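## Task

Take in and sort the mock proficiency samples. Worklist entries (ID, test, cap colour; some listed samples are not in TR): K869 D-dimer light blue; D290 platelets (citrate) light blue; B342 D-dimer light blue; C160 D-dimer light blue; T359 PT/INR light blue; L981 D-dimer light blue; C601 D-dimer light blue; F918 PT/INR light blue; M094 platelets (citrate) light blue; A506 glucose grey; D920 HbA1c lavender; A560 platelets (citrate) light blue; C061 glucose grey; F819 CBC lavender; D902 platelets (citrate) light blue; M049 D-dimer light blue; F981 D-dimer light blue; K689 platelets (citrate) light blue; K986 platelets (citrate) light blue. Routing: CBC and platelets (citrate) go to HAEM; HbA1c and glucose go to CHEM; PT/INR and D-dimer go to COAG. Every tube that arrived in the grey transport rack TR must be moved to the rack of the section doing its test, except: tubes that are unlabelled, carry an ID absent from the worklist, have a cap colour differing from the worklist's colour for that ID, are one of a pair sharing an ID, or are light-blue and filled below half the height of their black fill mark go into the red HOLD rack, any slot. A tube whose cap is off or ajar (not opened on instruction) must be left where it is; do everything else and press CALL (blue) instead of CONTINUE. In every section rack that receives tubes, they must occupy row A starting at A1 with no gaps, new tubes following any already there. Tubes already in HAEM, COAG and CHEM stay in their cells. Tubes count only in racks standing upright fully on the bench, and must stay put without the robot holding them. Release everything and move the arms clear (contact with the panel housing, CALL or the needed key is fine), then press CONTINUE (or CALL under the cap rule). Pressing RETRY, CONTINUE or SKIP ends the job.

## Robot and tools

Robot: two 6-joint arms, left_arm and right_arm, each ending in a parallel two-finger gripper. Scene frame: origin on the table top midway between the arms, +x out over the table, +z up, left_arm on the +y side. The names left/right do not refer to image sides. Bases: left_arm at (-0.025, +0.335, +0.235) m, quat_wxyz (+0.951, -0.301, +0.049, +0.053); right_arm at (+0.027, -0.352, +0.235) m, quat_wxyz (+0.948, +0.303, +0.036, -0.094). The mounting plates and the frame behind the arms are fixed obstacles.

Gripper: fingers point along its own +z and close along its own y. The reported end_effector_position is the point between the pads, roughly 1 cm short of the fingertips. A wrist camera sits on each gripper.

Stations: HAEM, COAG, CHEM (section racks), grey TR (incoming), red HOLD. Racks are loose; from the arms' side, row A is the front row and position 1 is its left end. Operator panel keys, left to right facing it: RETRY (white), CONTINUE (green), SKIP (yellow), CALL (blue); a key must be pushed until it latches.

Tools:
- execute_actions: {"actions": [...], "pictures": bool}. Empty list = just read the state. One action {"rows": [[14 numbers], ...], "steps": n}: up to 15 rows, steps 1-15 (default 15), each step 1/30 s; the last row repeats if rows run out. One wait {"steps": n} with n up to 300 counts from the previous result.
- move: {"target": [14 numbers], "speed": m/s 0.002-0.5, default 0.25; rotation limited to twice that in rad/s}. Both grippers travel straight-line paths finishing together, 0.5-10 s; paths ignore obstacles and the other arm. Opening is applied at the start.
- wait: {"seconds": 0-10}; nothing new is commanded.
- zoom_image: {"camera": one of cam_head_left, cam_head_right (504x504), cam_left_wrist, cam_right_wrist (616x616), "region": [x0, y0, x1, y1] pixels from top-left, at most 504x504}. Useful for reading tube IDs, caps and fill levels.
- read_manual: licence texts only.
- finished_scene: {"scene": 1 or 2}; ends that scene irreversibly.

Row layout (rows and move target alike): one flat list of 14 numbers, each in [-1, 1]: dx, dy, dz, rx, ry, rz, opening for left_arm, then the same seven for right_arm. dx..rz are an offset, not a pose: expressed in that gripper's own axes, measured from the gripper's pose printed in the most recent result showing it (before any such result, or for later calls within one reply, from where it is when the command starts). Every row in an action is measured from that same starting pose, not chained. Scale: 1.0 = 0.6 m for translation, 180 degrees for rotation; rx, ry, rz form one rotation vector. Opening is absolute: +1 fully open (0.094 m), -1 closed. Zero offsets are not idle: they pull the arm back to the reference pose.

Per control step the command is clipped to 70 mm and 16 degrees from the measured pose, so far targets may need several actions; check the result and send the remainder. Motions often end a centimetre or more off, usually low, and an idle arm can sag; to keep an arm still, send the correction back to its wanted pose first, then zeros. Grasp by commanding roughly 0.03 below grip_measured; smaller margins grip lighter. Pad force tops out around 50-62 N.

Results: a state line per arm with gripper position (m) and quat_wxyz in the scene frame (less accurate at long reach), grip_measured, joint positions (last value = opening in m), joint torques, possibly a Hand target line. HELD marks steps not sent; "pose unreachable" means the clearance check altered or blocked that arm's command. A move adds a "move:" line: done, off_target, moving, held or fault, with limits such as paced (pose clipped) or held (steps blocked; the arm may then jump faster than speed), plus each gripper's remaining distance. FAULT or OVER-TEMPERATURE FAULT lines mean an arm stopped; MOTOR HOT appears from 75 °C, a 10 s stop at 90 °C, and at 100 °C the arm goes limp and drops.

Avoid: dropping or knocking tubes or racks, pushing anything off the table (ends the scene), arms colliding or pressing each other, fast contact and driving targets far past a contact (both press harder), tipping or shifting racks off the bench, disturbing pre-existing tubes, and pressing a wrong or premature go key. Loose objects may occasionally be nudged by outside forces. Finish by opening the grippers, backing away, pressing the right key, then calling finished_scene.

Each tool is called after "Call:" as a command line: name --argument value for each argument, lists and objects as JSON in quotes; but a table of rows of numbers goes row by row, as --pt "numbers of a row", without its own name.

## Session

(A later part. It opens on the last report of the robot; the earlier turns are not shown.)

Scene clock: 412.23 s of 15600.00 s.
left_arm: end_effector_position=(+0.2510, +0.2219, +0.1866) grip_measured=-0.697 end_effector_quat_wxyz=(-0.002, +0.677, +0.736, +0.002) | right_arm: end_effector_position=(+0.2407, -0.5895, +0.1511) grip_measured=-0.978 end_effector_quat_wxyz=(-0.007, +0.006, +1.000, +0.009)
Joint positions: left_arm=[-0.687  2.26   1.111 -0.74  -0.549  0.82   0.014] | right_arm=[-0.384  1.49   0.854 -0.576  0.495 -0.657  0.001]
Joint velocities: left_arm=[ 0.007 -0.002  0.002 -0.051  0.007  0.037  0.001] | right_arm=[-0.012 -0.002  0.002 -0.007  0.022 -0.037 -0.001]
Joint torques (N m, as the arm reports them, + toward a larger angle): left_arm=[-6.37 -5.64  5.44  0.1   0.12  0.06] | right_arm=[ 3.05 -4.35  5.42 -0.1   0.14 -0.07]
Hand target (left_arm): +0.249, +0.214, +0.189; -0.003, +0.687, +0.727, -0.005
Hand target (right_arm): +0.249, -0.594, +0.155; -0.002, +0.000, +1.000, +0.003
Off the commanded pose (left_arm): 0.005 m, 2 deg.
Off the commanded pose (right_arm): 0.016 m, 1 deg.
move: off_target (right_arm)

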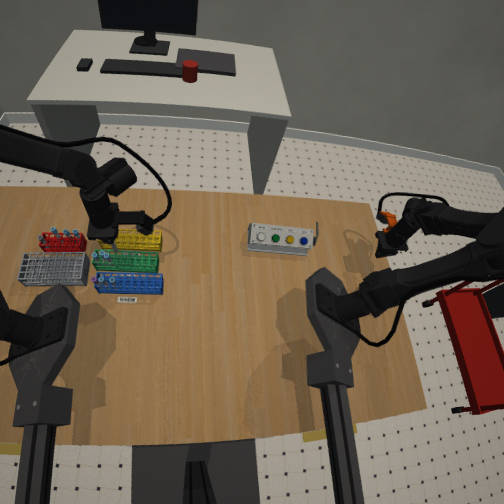

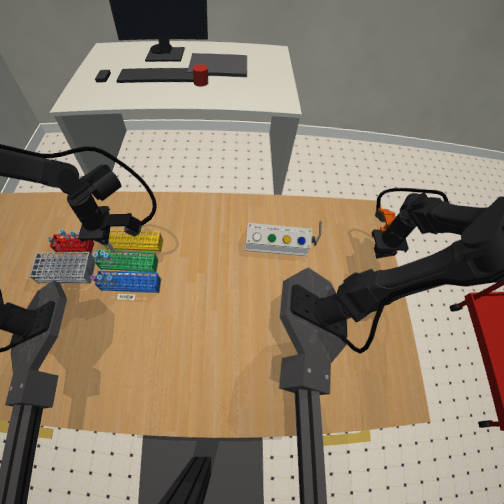

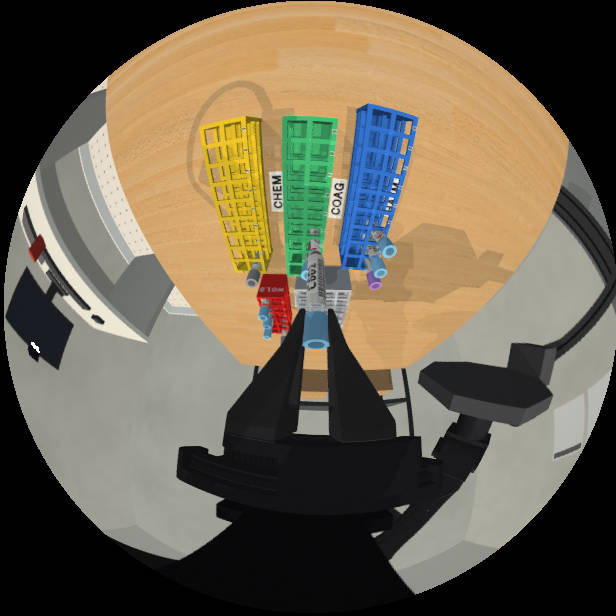

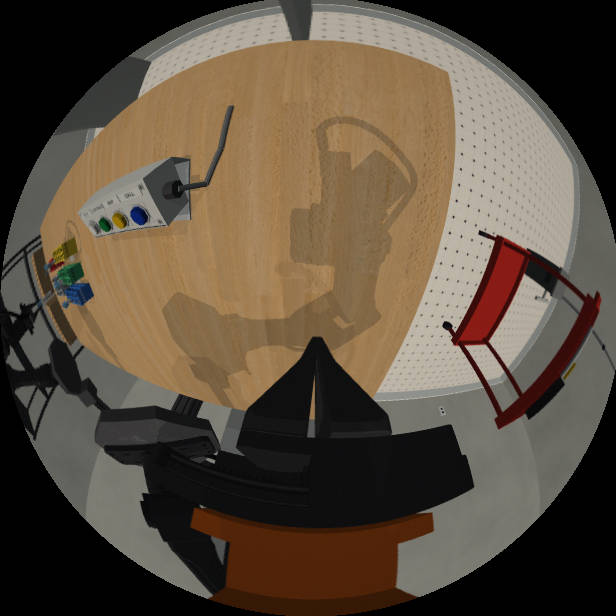

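Call:
move --target '[0.018,-0.004,0.092,0,0.006,0.026,-0.71,-0.16,0.54,0,0,0,0,-1]' --speed 0.3

Call:
zoom_image --camera "cam_left_wrist" --region '[260,210,420,330]'

Scene clock: 418.63 s of 15600.00 s.
left_arm: end_effector_position=(+0.2531, +0.2331, +0.1381) grip_measured=-0.697 end_effector_quat_wxyz=(-0.004, +0.702, +0.712, +0.010) | right_arm: end_effector_position=(+0.3283, -0.2713, +0.1480) grip_measured=-0.978 end_effector_quat_wxyz=(-0.018, +0.003, +1.000, +0.004)
Joint positions: left_arm=[-0.584  2.327  1.024 -0.521 -0.594  1.007  0.014] | right_arm=[ 0.565  2.349  1.14  -0.635  0.555  0.461  0.001]
Joint velocities: left_arm=[-0.012  0.012 -0.002  0.022 -0.007 -0.022  0.   ] | right_arm=[-0.007 -0.002 -0.002 -0.11   0.007  0.022 -0.002]
Joint torques (N m, as the arm reports them, + toward a larger angle): left_arm=[-5.04 -5.8   1.97  0.44 -0.07  0.09] | right_arm=[ 4.88 -5.96  5.4  -0.1  -0.01  0.03]
Hand target (left_arm): +0.247, +0.233, +0.132; -0.010, +0.706, +0.708, +0.009
Hand target (right_arm): +0.336, -0.267, +0.153; -0.011, +0.006, +1.000, +0.008
Off the commanded pose (left_arm): 0.009 m, 1 deg.
Off the commanded pose (right_arm): 0.015 m, 1 deg.
After step 90, 1.57 s passed at rest.
move: off_target (right_arm)

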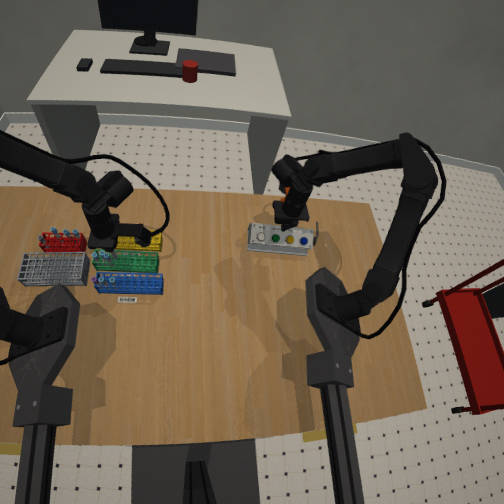

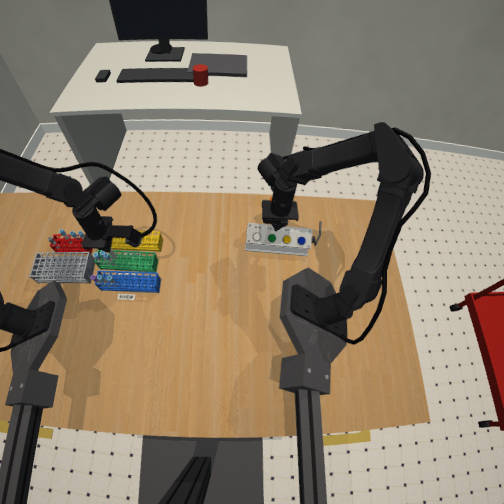

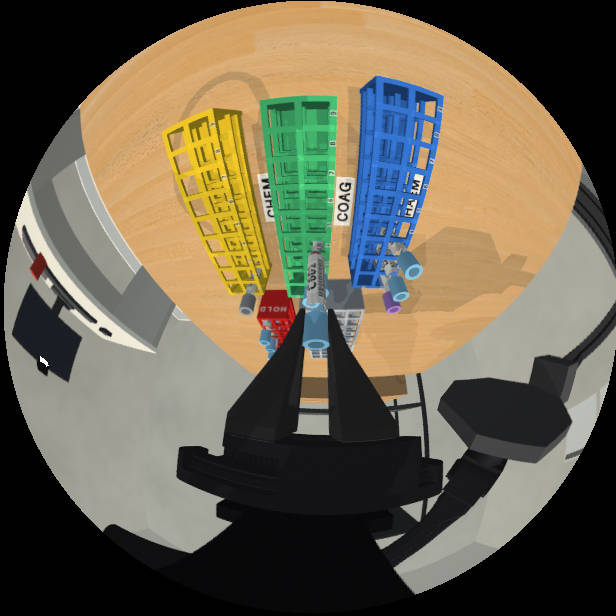

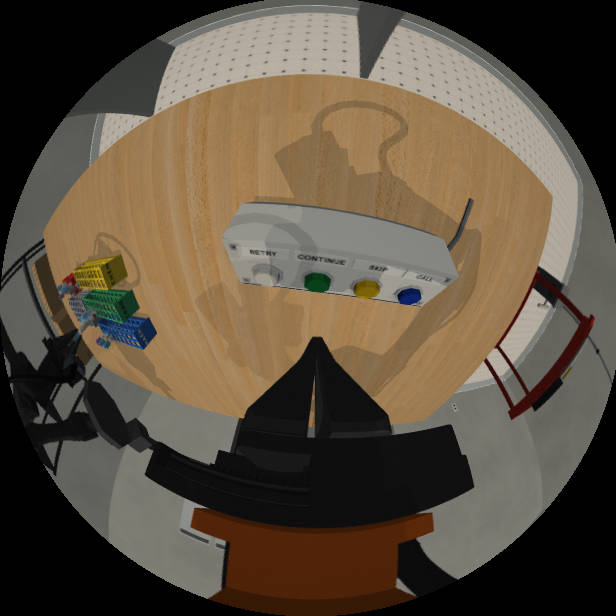

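Region (260, 210, 420, 330) of cam_left_wrist's 616x616 image, scaled by 3.150, with more detail than that image has; it fills the top 378 rows of this view, and the rest is white.

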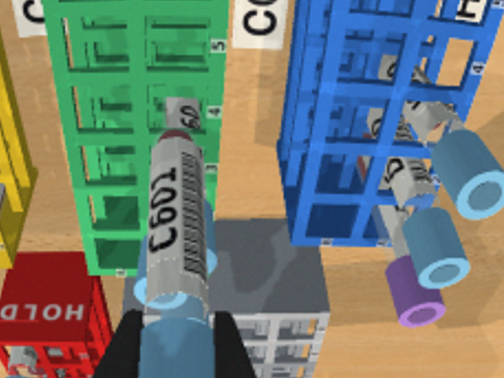

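Call:
move --target '[-0.011,-0.011,0.045,0.003,0,0,-0.71,-0.015,0,0.04,0,-0.02,0,-1]' --speed 0.04

Call:
zoom_image --camera "cam_left_wrist" --region '[290,210,430,330]'

Scene clock: 422.83 s of 15600.00 s.
left_arm: end_effector_position=(+0.2552, +0.2276, +0.1190) grip_measured=-0.697 end_effector_quat_wxyz=(-0.001, +0.698, +0.716, +0.011) | right_arm: end_effector_position=(+0.3433, -0.2711, +0.1277) grip_measured=-0.978 end_effector_quat_wxyz=(+0.015, +0.012, +1.000, +0.013)
Joint positions: left_arm=[-0.561  2.387  1.024 -0.44  -0.6    1.026  0.014] | right_arm=[ 0.521  2.373  1.101 -0.464  0.576  0.385  0.001]
Joint velocities: left_arm=[ 0.012 -0.002  0.007 -0.022 -0.037  0.037 -0.   ] | right_arm=[ 0.002 -0.032  0.017 -0.007 -0.007  0.037  0.   ]
Joint torques (N m, as the arm reports them, + toward a larger angle): left_arm=[-5.1  -6.04  1.4   0.56 -0.02  0.04] | right_arm=[ 4.82 -5.94  1.57  0.2   0.22 -0.08]
Hand target (left_arm): +0.246, +0.227, +0.111; -0.007, +0.702, +0.712, +0.007
Hand target (right_arm): +0.337, -0.271, +0.124; +0.014, +0.003, +1.000, +0.004
Off the commanded pose (left_arm): 0.012 m, 1 deg.
Off the commanded pose (right_arm): 0.008 m, 1 deg.
move: off_target (left_arm)

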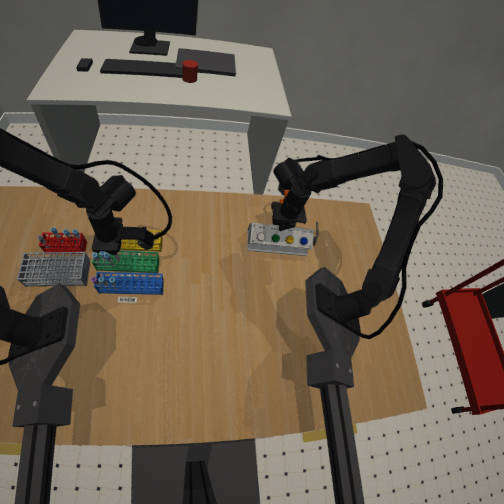

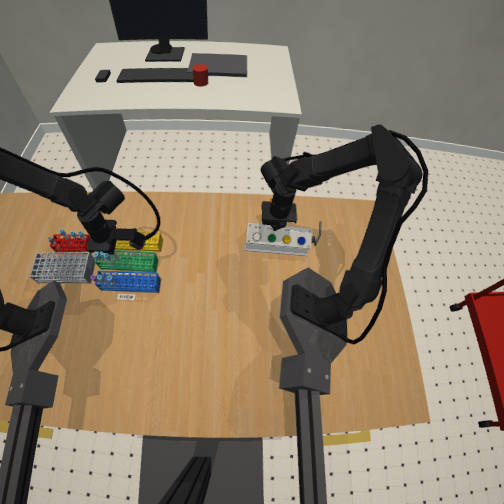

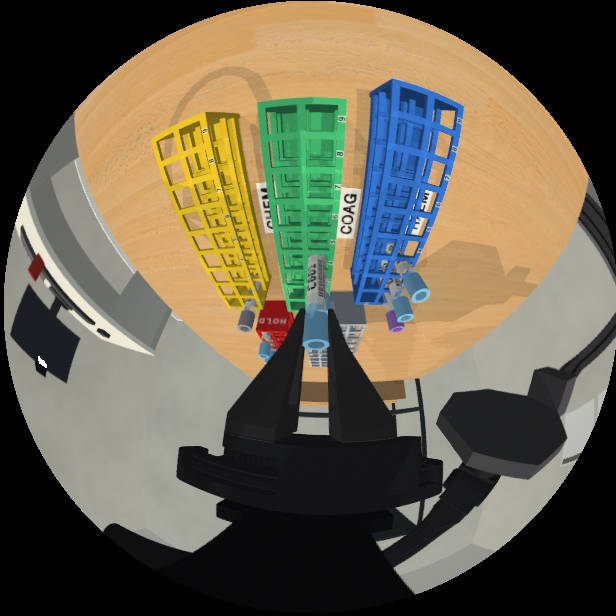

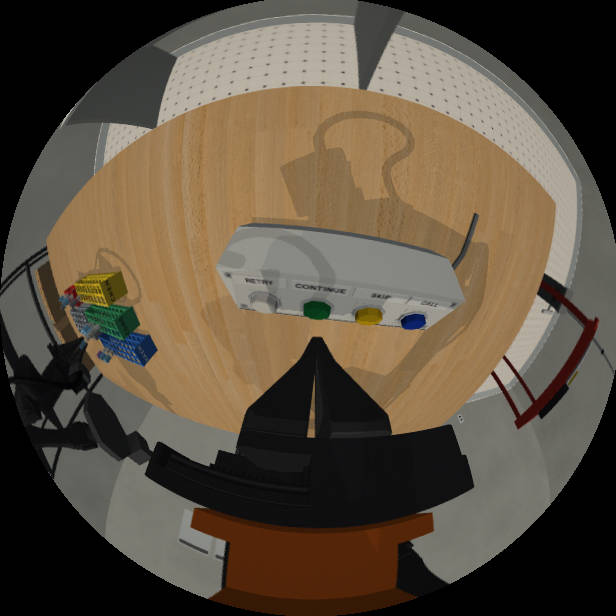

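Region (290, 210, 430, 330) of cam_left_wrist's 616x616 image, scaled by 3.600, with more detail than that image has; it fills the top 432 rows of this view, and the rest is white.

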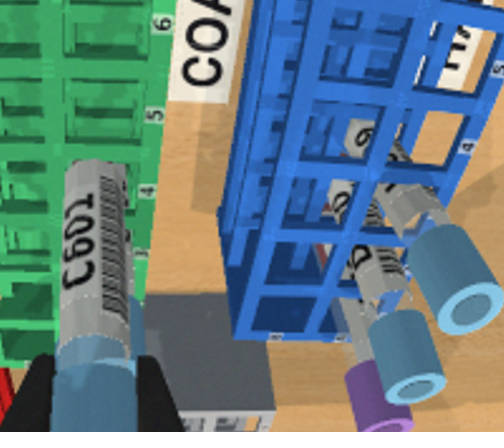

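Call:
execute_actions --actions '[]'

Call:
move --target '[0,-0.014,0.066,0.004,0,0,-0.71,0,0,0,0,0,0,-1]' --speed 0.05

Scene clock: 436.77 s of 15600.00 s.
left_arm: end_effector_position=(+0.2552, +0.2276, +0.1190) grip_measured=-0.697 end_effector_quat_wxyz=(-0.001, +0.698, +0.716, +0.011) | right_arm: end_effector_position=(+0.3438, -0.2710, +0.1277) grip_measured=-0.978 end_effector_quat_wxyz=(+0.016, +0.012, +1.000, +0.013)
Joint positions: left_arm=[-0.561  2.387  1.024 -0.44  -0.6    1.027  0.014] | right_arm=[ 0.521  2.373  1.101 -0.462  0.576  0.384  0.001]
Joint velocities: left_arm=[-0.002 -0.002 -0.002  0.007 -0.066  0.081 -0.001] | right_arm=[ 0.007  0.017 -0.027 -0.066 -0.037  0.051  0.   ]
Joint torques (N m, as the arm reports them, + toward a larger angle): left_arm=[-5.05 -6.12  1.29  0.58 -0.01  0.06] | right_arm=[ 4.93 -5.93  1.59  0.17  0.17 -0.05]
Hand target (left_arm): +0.246, +0.227, +0.111; -0.007, +0.702, +0.712, +0.007
Hand target (right_arm): +0.337, -0.271, +0.124; +0.014, +0.003, +1.000, +0.004
Off the commanded pose (left_arm): 0.012 m, 1 deg.
Off the commanded pose (right_arm): 0.008 m, 1 deg.
Steps of this call (steps 1 to 90: nothing new was sent; then 10.93 s passed at rest). Readings (end_effector_position):
1: left_arm (+0.2552, +0.2276, +0.1190) | right_arm (+0.3434, -0.2710, +0.1277)
2: left_arm (+0.2552, +0.2276, +0.1190) | right_arm (+0.3435, -0.2710, +0.1277)
4: left_arm (+0.2552, +0.2276, +0.1190) | right_arm (+0.3436, -0.2710, +0.1277)
8: left_arm (+0.2552, +0.2276, +0.1190) | right_arm (+0.3437, -0.2710, +0.1277)
90: the state above

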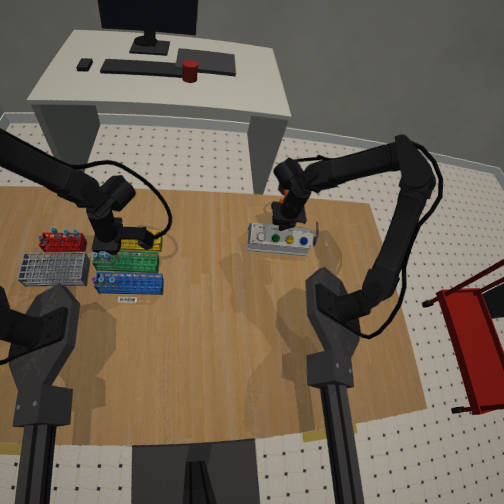

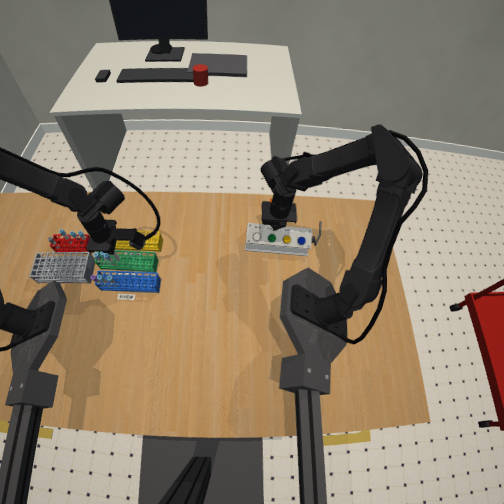

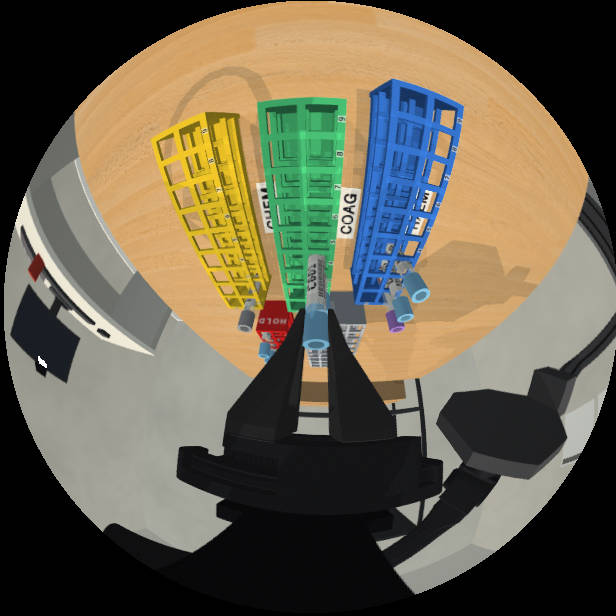

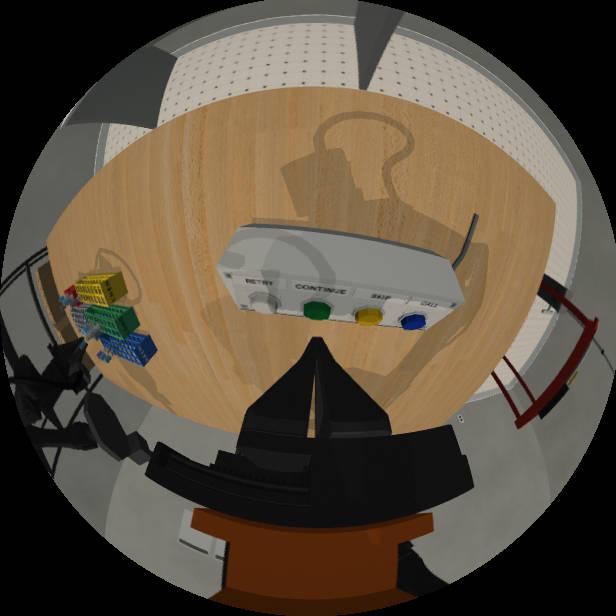

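Scene clock: 437.87 s of 15600.00 s.
left_arm: end_effector_position=(+0.2542, +0.2286, +0.0862) grip_measured=-0.697 end_effector_quat_wxyz=(-0.000, +0.694, +0.720, +0.009) | right_arm: end_effector_position=(+0.3438, -0.2724, +0.1267) grip_measured=-0.978 end_effector_quat_wxyz=(+0.015, +0.014, +1.000, +0.013)
Joint positions: left_arm=[-0.497  2.464  1.001 -0.297 -0.609  1.09   0.014] | right_arm=[ 0.516  2.373  1.101 -0.462  0.576  0.384  0.001]
Joint velocities: left_arm=[-0.002  0.007 -0.017 -0.022 -0.051 -0.007 -0.001] | right_arm=[ 0.002 -0.007  0.002 -0.007  0.037  0.007 -0.   ]
Joint torques (N m, as the arm reports them, + toward a larger angle): left_arm=[-5.35 -6.04  1.26  0.48 -0.07  0.01] | right_arm=[ 4.83 -6.49  2.96  0.07  0.08  0.01]
Hand target (left_arm): +0.247, +0.228, +0.080; -0.006, +0.698, +0.716, +0.007
Hand target (right_arm): +0.344, -0.271, +0.128; +0.016, +0.012, +1.000, +0.013
Off the commanded pose (left_arm): 0.010 m, 1 deg.
Off the commanded pose (right_arm): 0.002 m, 0 deg.
move: done

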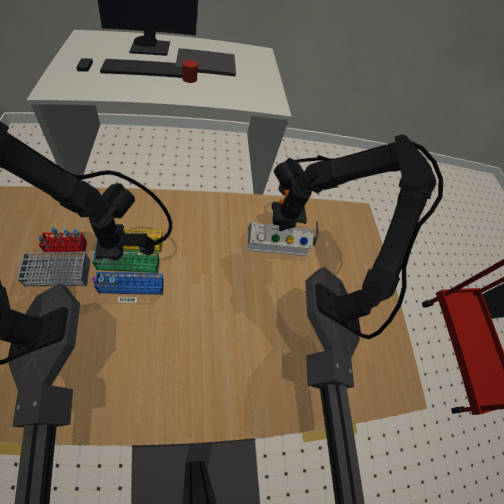

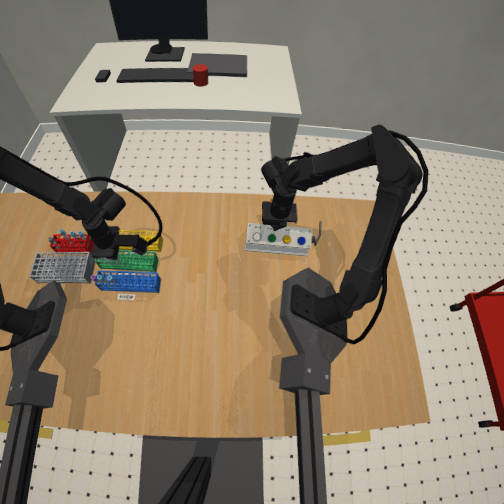

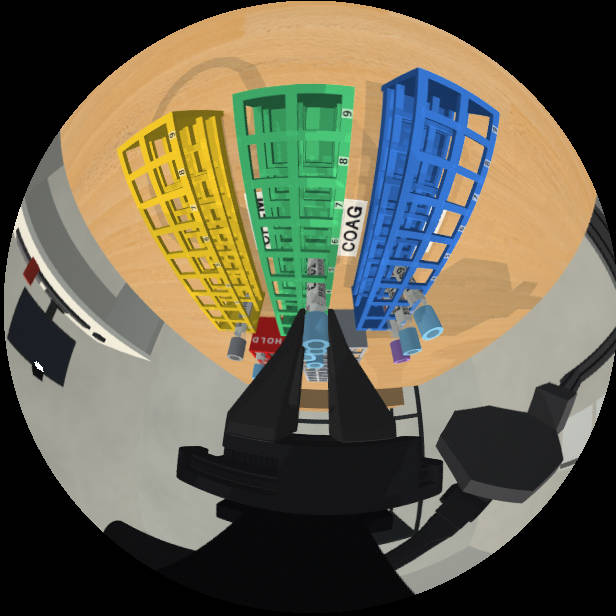

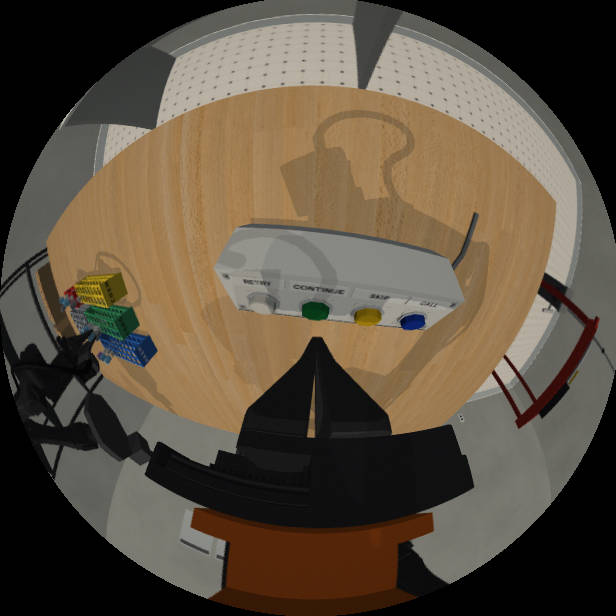

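Call:
zoom_image --camera "cam_left_wrist" --region '[360,250,460,350]'

Call:
move --target '[0,0.01,-0.08,0,0,0,-0.42,0,0.004,0,0,0,0,-1]' --speed 0.1

Call:
zoom_image --camera "cam_left_wrist" --region '[290,220,440,350]'

Region (360, 250, 460, 350) of cam_left_wrist's 616x616 image, scaled by 5.040, with more detail than that image has.

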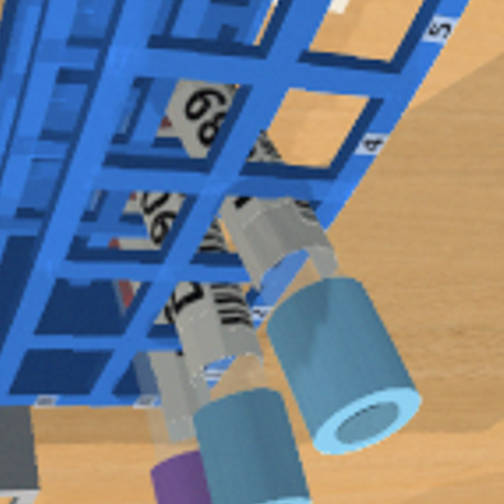

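Scene clock: 442.77 s of 15600.00 s.
left_arm: end_effector_position=(+0.2548, +0.2343, +0.1245) grip_measured=-0.422 end_effector_quat_wxyz=(-0.012, +0.694, +0.720, +0.014) | right_arm: end_effector_position=(+0.3438, -0.2734, +0.1260) grip_measured=-0.978 end_effector_quat_wxyz=(+0.014, +0.017, +1.000, +0.013)
Joint positions: left_arm=[-0.56   2.371  1.035 -0.492 -0.611  1.003  0.027] | right_arm=[ 0.512  2.373  1.101 -0.462  0.576  0.386  0.001]
Joint velocities: left_arm=[-0.007 -0.012 -0.002 -0.066 -0.051 -0.037  0.   ] | right_arm=[ 0.007  0.002 -0.007  0.022 -0.051 -0.022  0.001]
Joint torques (N m, as the arm reports them, + toward a larger angle): left_arm=[-6.78 -8.51  4.39  0.03  0.15 -0.07] | right_arm=[ 5.1  -6.04  3.37  0.06  0.06  0.03]
Hand target (left_arm): +0.260, +0.228, +0.134; +0.000, +0.694, +0.720, +0.009
Hand target (right_arm): +0.344, -0.270, +0.127; +0.015, +0.014, +1.000, +0.013
Off the commanded pose (left_arm): 0.012 m, 1 deg.
Off the commanded pose (right_arm): 0.003 m, 0 deg.
After step 90, 0.83 s passed at rest.
move: off_target (left_arm)

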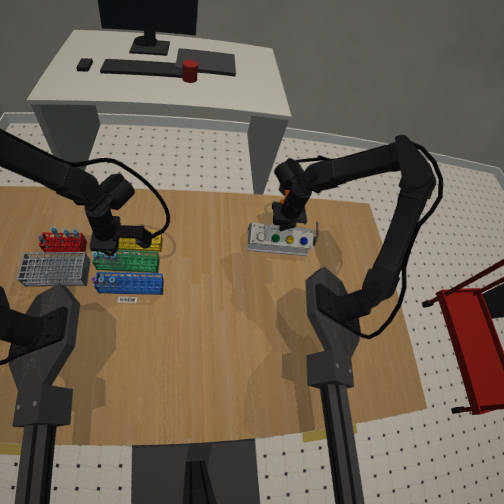

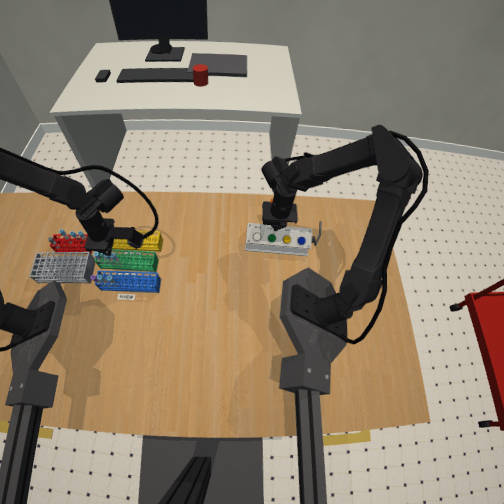

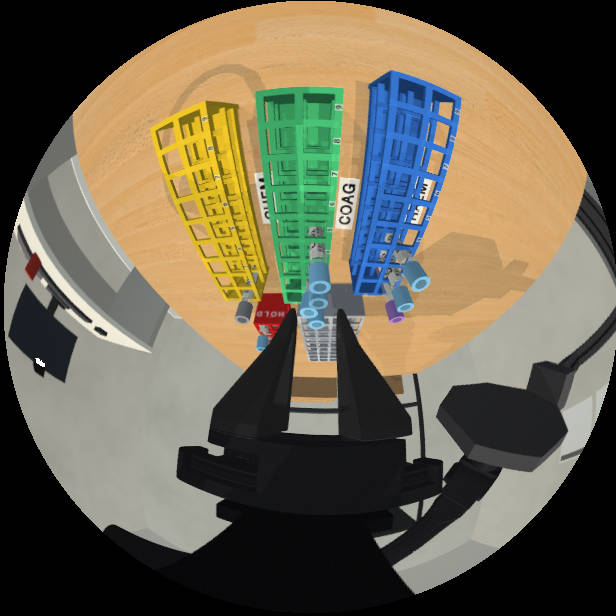

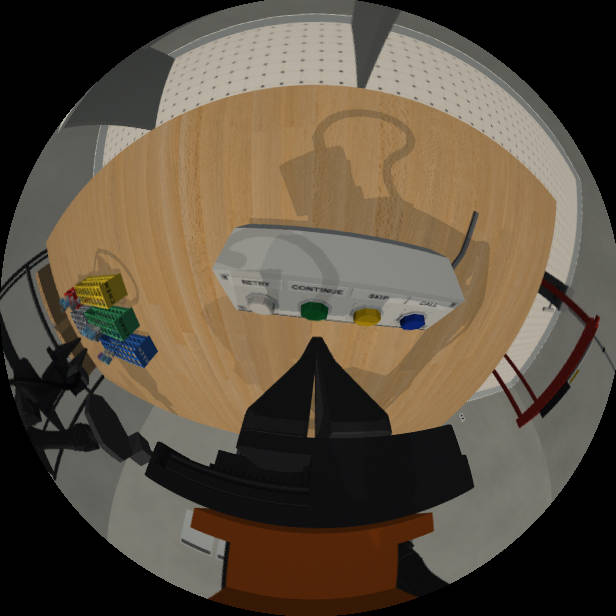

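Region (290, 220, 440, 350) of cam_left_wrist's 616x616 image, scaled by 3.360, with more detail than that image has; it fills the top 437 rows of this view, and the rest is white.

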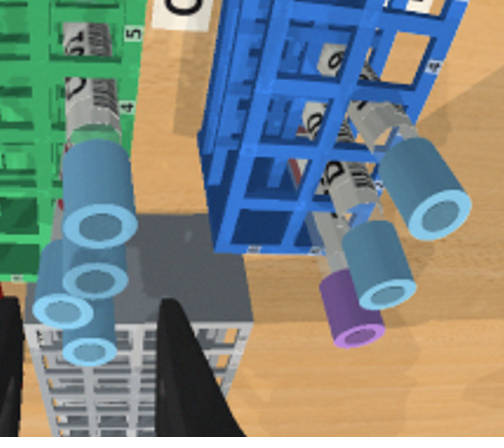

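The label ends in 89, which confirms K689.

Call:
move --target '[0,0,-0.1,0,0,0,-0.42,0.018,0.011,0.058,0,0,0,-1]' --speed 0.1

Scene clock: 446.17 s of 15600.00 s.
left_arm: end_effector_position=(+0.2508, +0.2378, +0.1737) grip_measured=-0.422 end_effector_quat_wxyz=(-0.025, +0.696, +0.718, +0.018) | right_arm: end_effector_position=(+0.3409, -0.2667, +0.0938) grip_measured=-0.978 end_effector_quat_wxyz=(+0.016, +0.025, +0.999, +0.017)
Joint positions: left_arm=[-0.649  2.278  1.096 -0.734 -0.598  0.888  0.027] | right_arm=[ 0.472  2.455  1.075 -0.32   0.576  0.351  0.001]
Joint velocities: left_arm=[-0.002 -0.007 -0.002 -0.022 -0.022  0.037  0.002] | right_arm=[-0.007 -0.007 -0.002  0.007  0.11   0.037  0.001]
Joint torques (N m, as the arm reports them, + toward a larger angle): left_arm=[-6.57 -8.26  5.13 -0.06  0.12 -0.05] | right_arm=[ 4.9  -6.19  1.26  0.19  0.1  -0.05]
Hand target (left_arm): +0.255, +0.232, +0.185; -0.011, +0.695, +0.719, +0.013
Hand target (right_arm): +0.334, -0.266, +0.091; +0.014, +0.017, +1.000, +0.013
Off the commanded pose (left_arm): 0.013 m, 2 deg.
Off the commanded pose (right_arm): 0.007 m, 1 deg.
move: off_target (left_arm)

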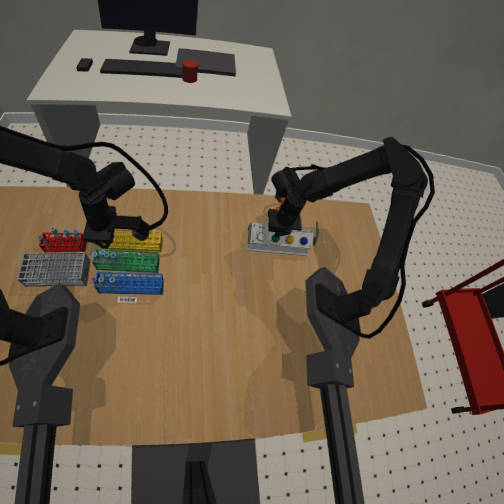

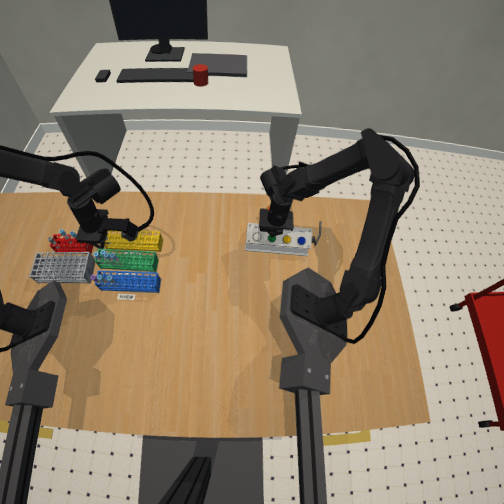

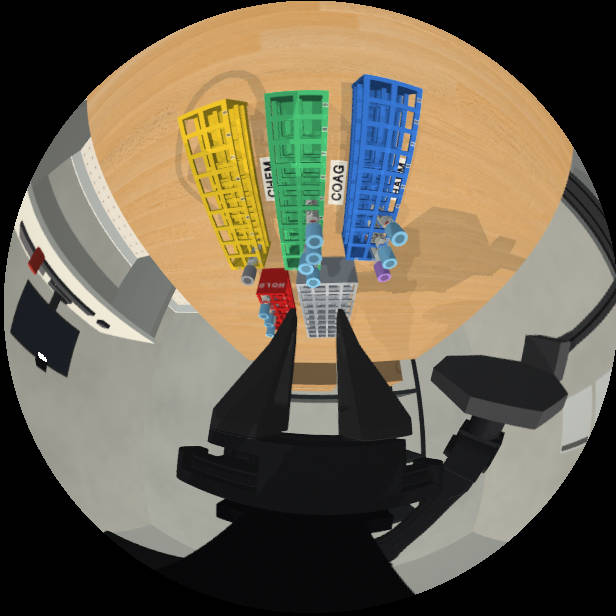

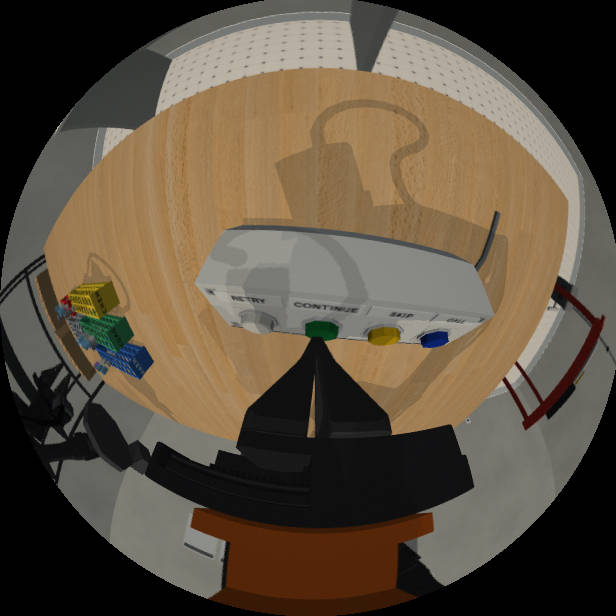

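Call:
move --target '[0,0,-0.01,0,0,0,-0.42,0.014,-0.005,0.03,0,0,0,-1]' --speed 0.03

Scene clock: 449.20 s of 15600.00 s.
left_arm: end_effector_position=(+0.2494, +0.2388, +0.1738) grip_measured=-0.422 end_effector_quat_wxyz=(-0.028, +0.695, +0.718, +0.018) | right_arm: end_effector_position=(+0.3490, -0.2706, +0.0862) grip_measured=-0.978 end_effector_quat_wxyz=(+0.032, +0.037, +0.999, +0.020)
Joint positions: left_arm=[-0.649  2.278  1.096 -0.742 -0.598  0.883  0.027] | right_arm=[ 0.444  2.46   1.059 -0.241  0.582  0.32   0.001]
Joint velocities: left_arm=[ 0.002  0.012 -0.007 -0.081 -0.037 -0.066  0.   ] | right_arm=[-0.022 -0.012 -0.012 -0.007  0.051 -0.022 -0.   ]
Joint torques (N m, as the arm reports them, + toward a larger angle): left_arm=[-6.15 -7.58  4.49 -0.03 -0.03 -0.05] | right_arm=[ 4.2  -4.91  0.57  0.21  0.02 -0.06]
Hand target (left_arm): +0.251, +0.237, +0.180; -0.025, +0.696, +0.718, +0.018
Hand target (right_arm): +0.333, -0.269, +0.076; +0.016, +0.024, +0.999, +0.017
Off the commanded pose (left_arm): 0.006 m, 0 deg.
Off the commanded pose (right_arm): 0.019 m, 2 deg.
move: off_target (right_arm)

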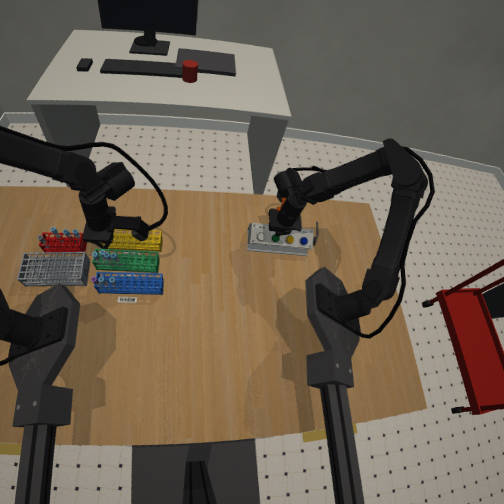

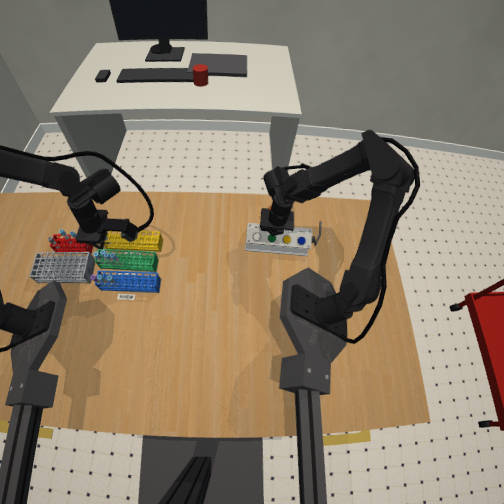

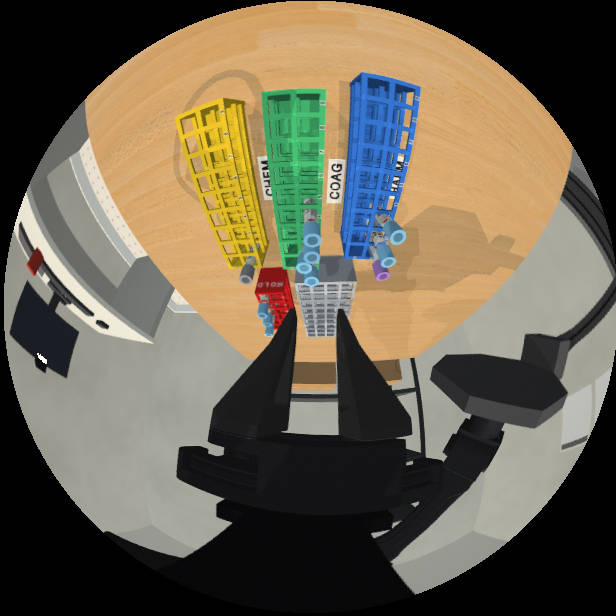

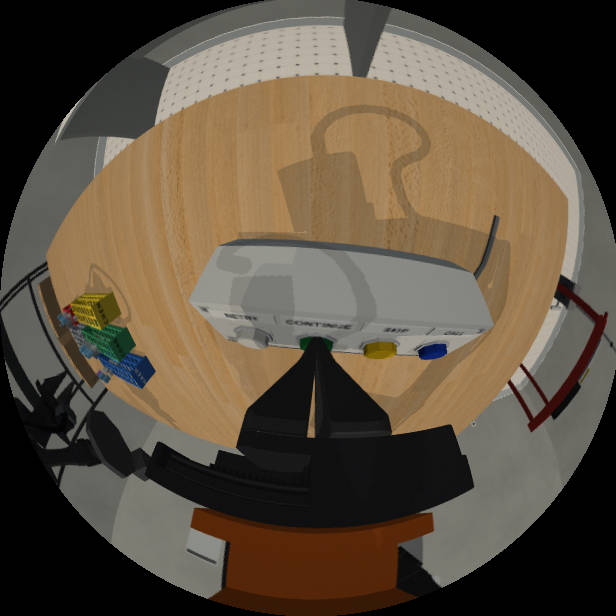

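The tip drifted past the key; lifting and repositioning.

Call:
move --target '[0,0,0,0,0,0,-0.42,0,0.005,-0.05,0,0,0,-1]' --speed 0.08

Call:
move --target '[0,0,0,0,0,0,-0.42,0.033,0.004,0.025,0,0,0,-1]' --speed 0.06

Scene clock: 453.87 s of 15600.00 s.
left_arm: end_effector_position=(+0.2493, +0.2389, +0.1738) grip_measured=-0.422 end_effector_quat_wxyz=(-0.029, +0.695, +0.718, +0.018) | right_arm: end_effector_position=(+0.3401, -0.2715, +0.1056) grip_measured=-0.978 end_effector_quat_wxyz=(+0.020, +0.036, +0.999, +0.014)
Joint positions: left_arm=[-0.649  2.278  1.096 -0.743 -0.598  0.882  0.027] | right_arm=[ 0.486  2.412  1.058 -0.348  0.582  0.384  0.001]
Joint velocities: left_arm=[ 0.012 -0.007  0.012  0.007  0.037  0.007 -0.003] | right_arm=[ 0.007  0.017 -0.007 -0.095  0.051  0.022  0.002]
Joint torques (N m, as the arm reports them, + toward a larger angle): left_arm=[-5.32 -6.99  3.56  0.13 -0.06 -0.04] | right_arm=[ 5.67 -8.    3.35  0.   -0.01  0.02]
Hand target (left_arm): +0.249, +0.239, +0.174; -0.028, +0.695, +0.718, +0.018
Hand target (right_arm): +0.347, -0.269, +0.116; +0.032, +0.037, +0.999, +0.020
Off the commanded pose (left_arm): 0.000 m, 0 deg.
Off the commanded pose (right_arm): 0.013 m, 2 deg.
After step 90, 0.73 s passed at rest.
move: off_target (right_arm)

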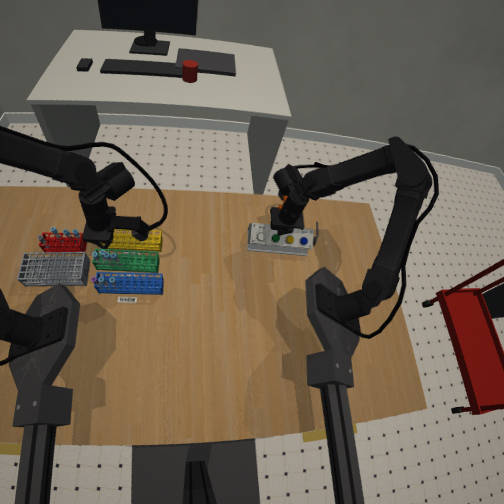

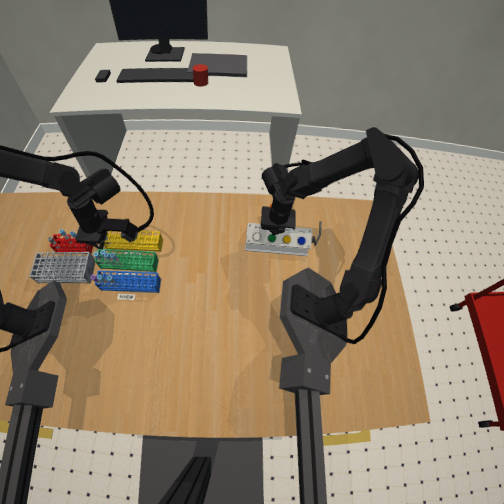

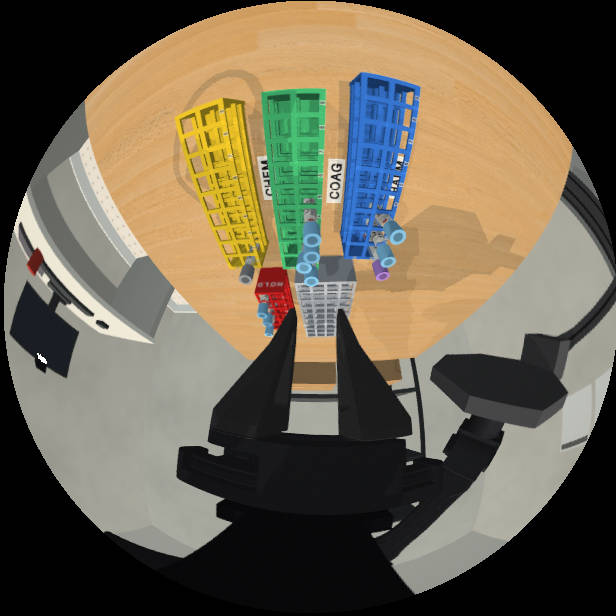

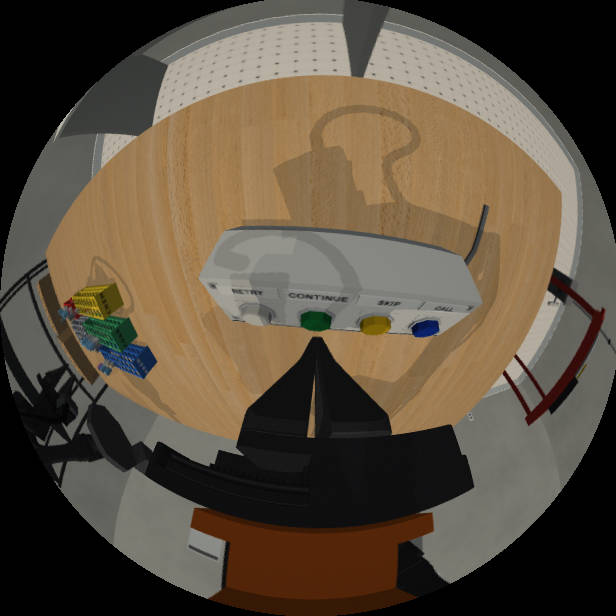

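Scene clock: 454.83 s of 15600.00 s.
left_arm: end_effector_position=(+0.2493, +0.2389, +0.1738) grip_measured=-0.422 end_effector_quat_wxyz=(-0.029, +0.695, +0.718, +0.018) | right_arm: end_effector_position=(+0.3281, -0.2688, +0.0929) grip_measured=-0.978 end_effector_quat_wxyz=(+0.023, +0.042, +0.999, +0.016)
Joint positions: left_arm=[-0.649  2.278  1.096 -0.743 -0.598  0.882  0.027] | right_arm=[ 0.48   2.43   0.998 -0.257  0.582  0.384  0.001]
Joint velocities: left_arm=[-0.002  0.012 -0.017 -0.007  0.081 -0.051  0.001] | right_arm=[-0.002 -0.007 -0.007 -0.007 -0.037  0.051 -0.001]
Joint torques (N m, as the arm reports them, + toward a larger angle): left_arm=[-5.27 -6.94  3.72  0.12 -0.02 -0.01] | right_arm=[ 4.6  -5.92  1.16  0.2   0.07 -0.03]
Hand target (left_arm): +0.249, +0.239, +0.174; -0.029, +0.695, +0.718, +0.018
Hand target (right_arm): +0.321, -0.268, +0.090; +0.020, +0.036, +0.999, +0.014
Off the commanded pose (left_arm): 0.000 m, 0 deg.
Off the commanded pose (right_arm): 0.008 m, 1 deg.
move: done

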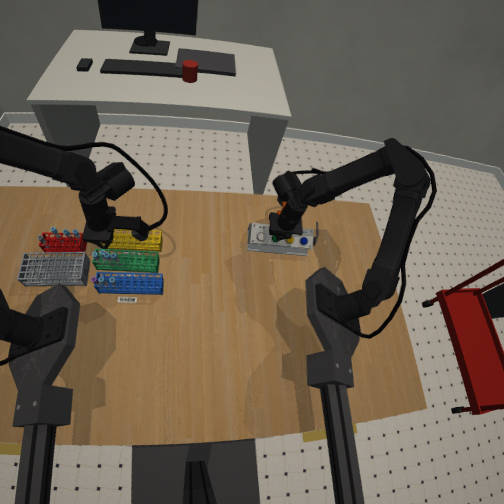

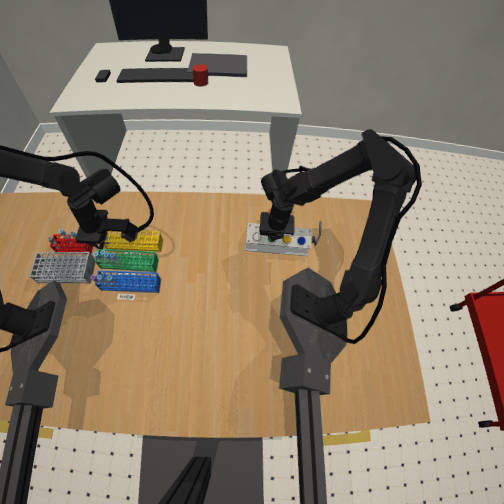

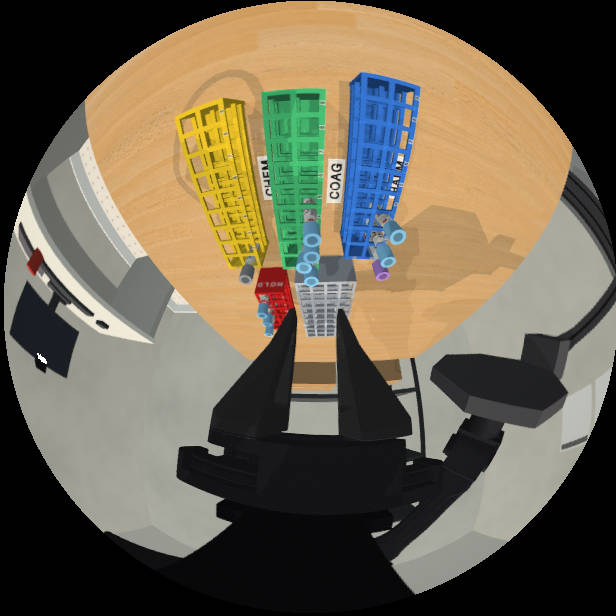

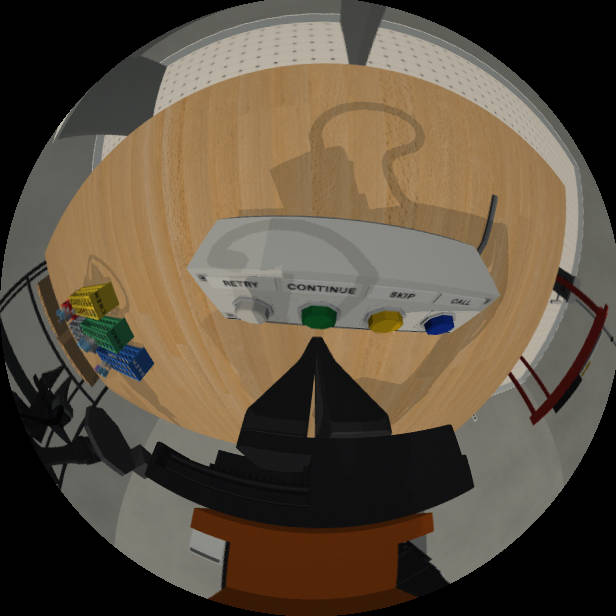

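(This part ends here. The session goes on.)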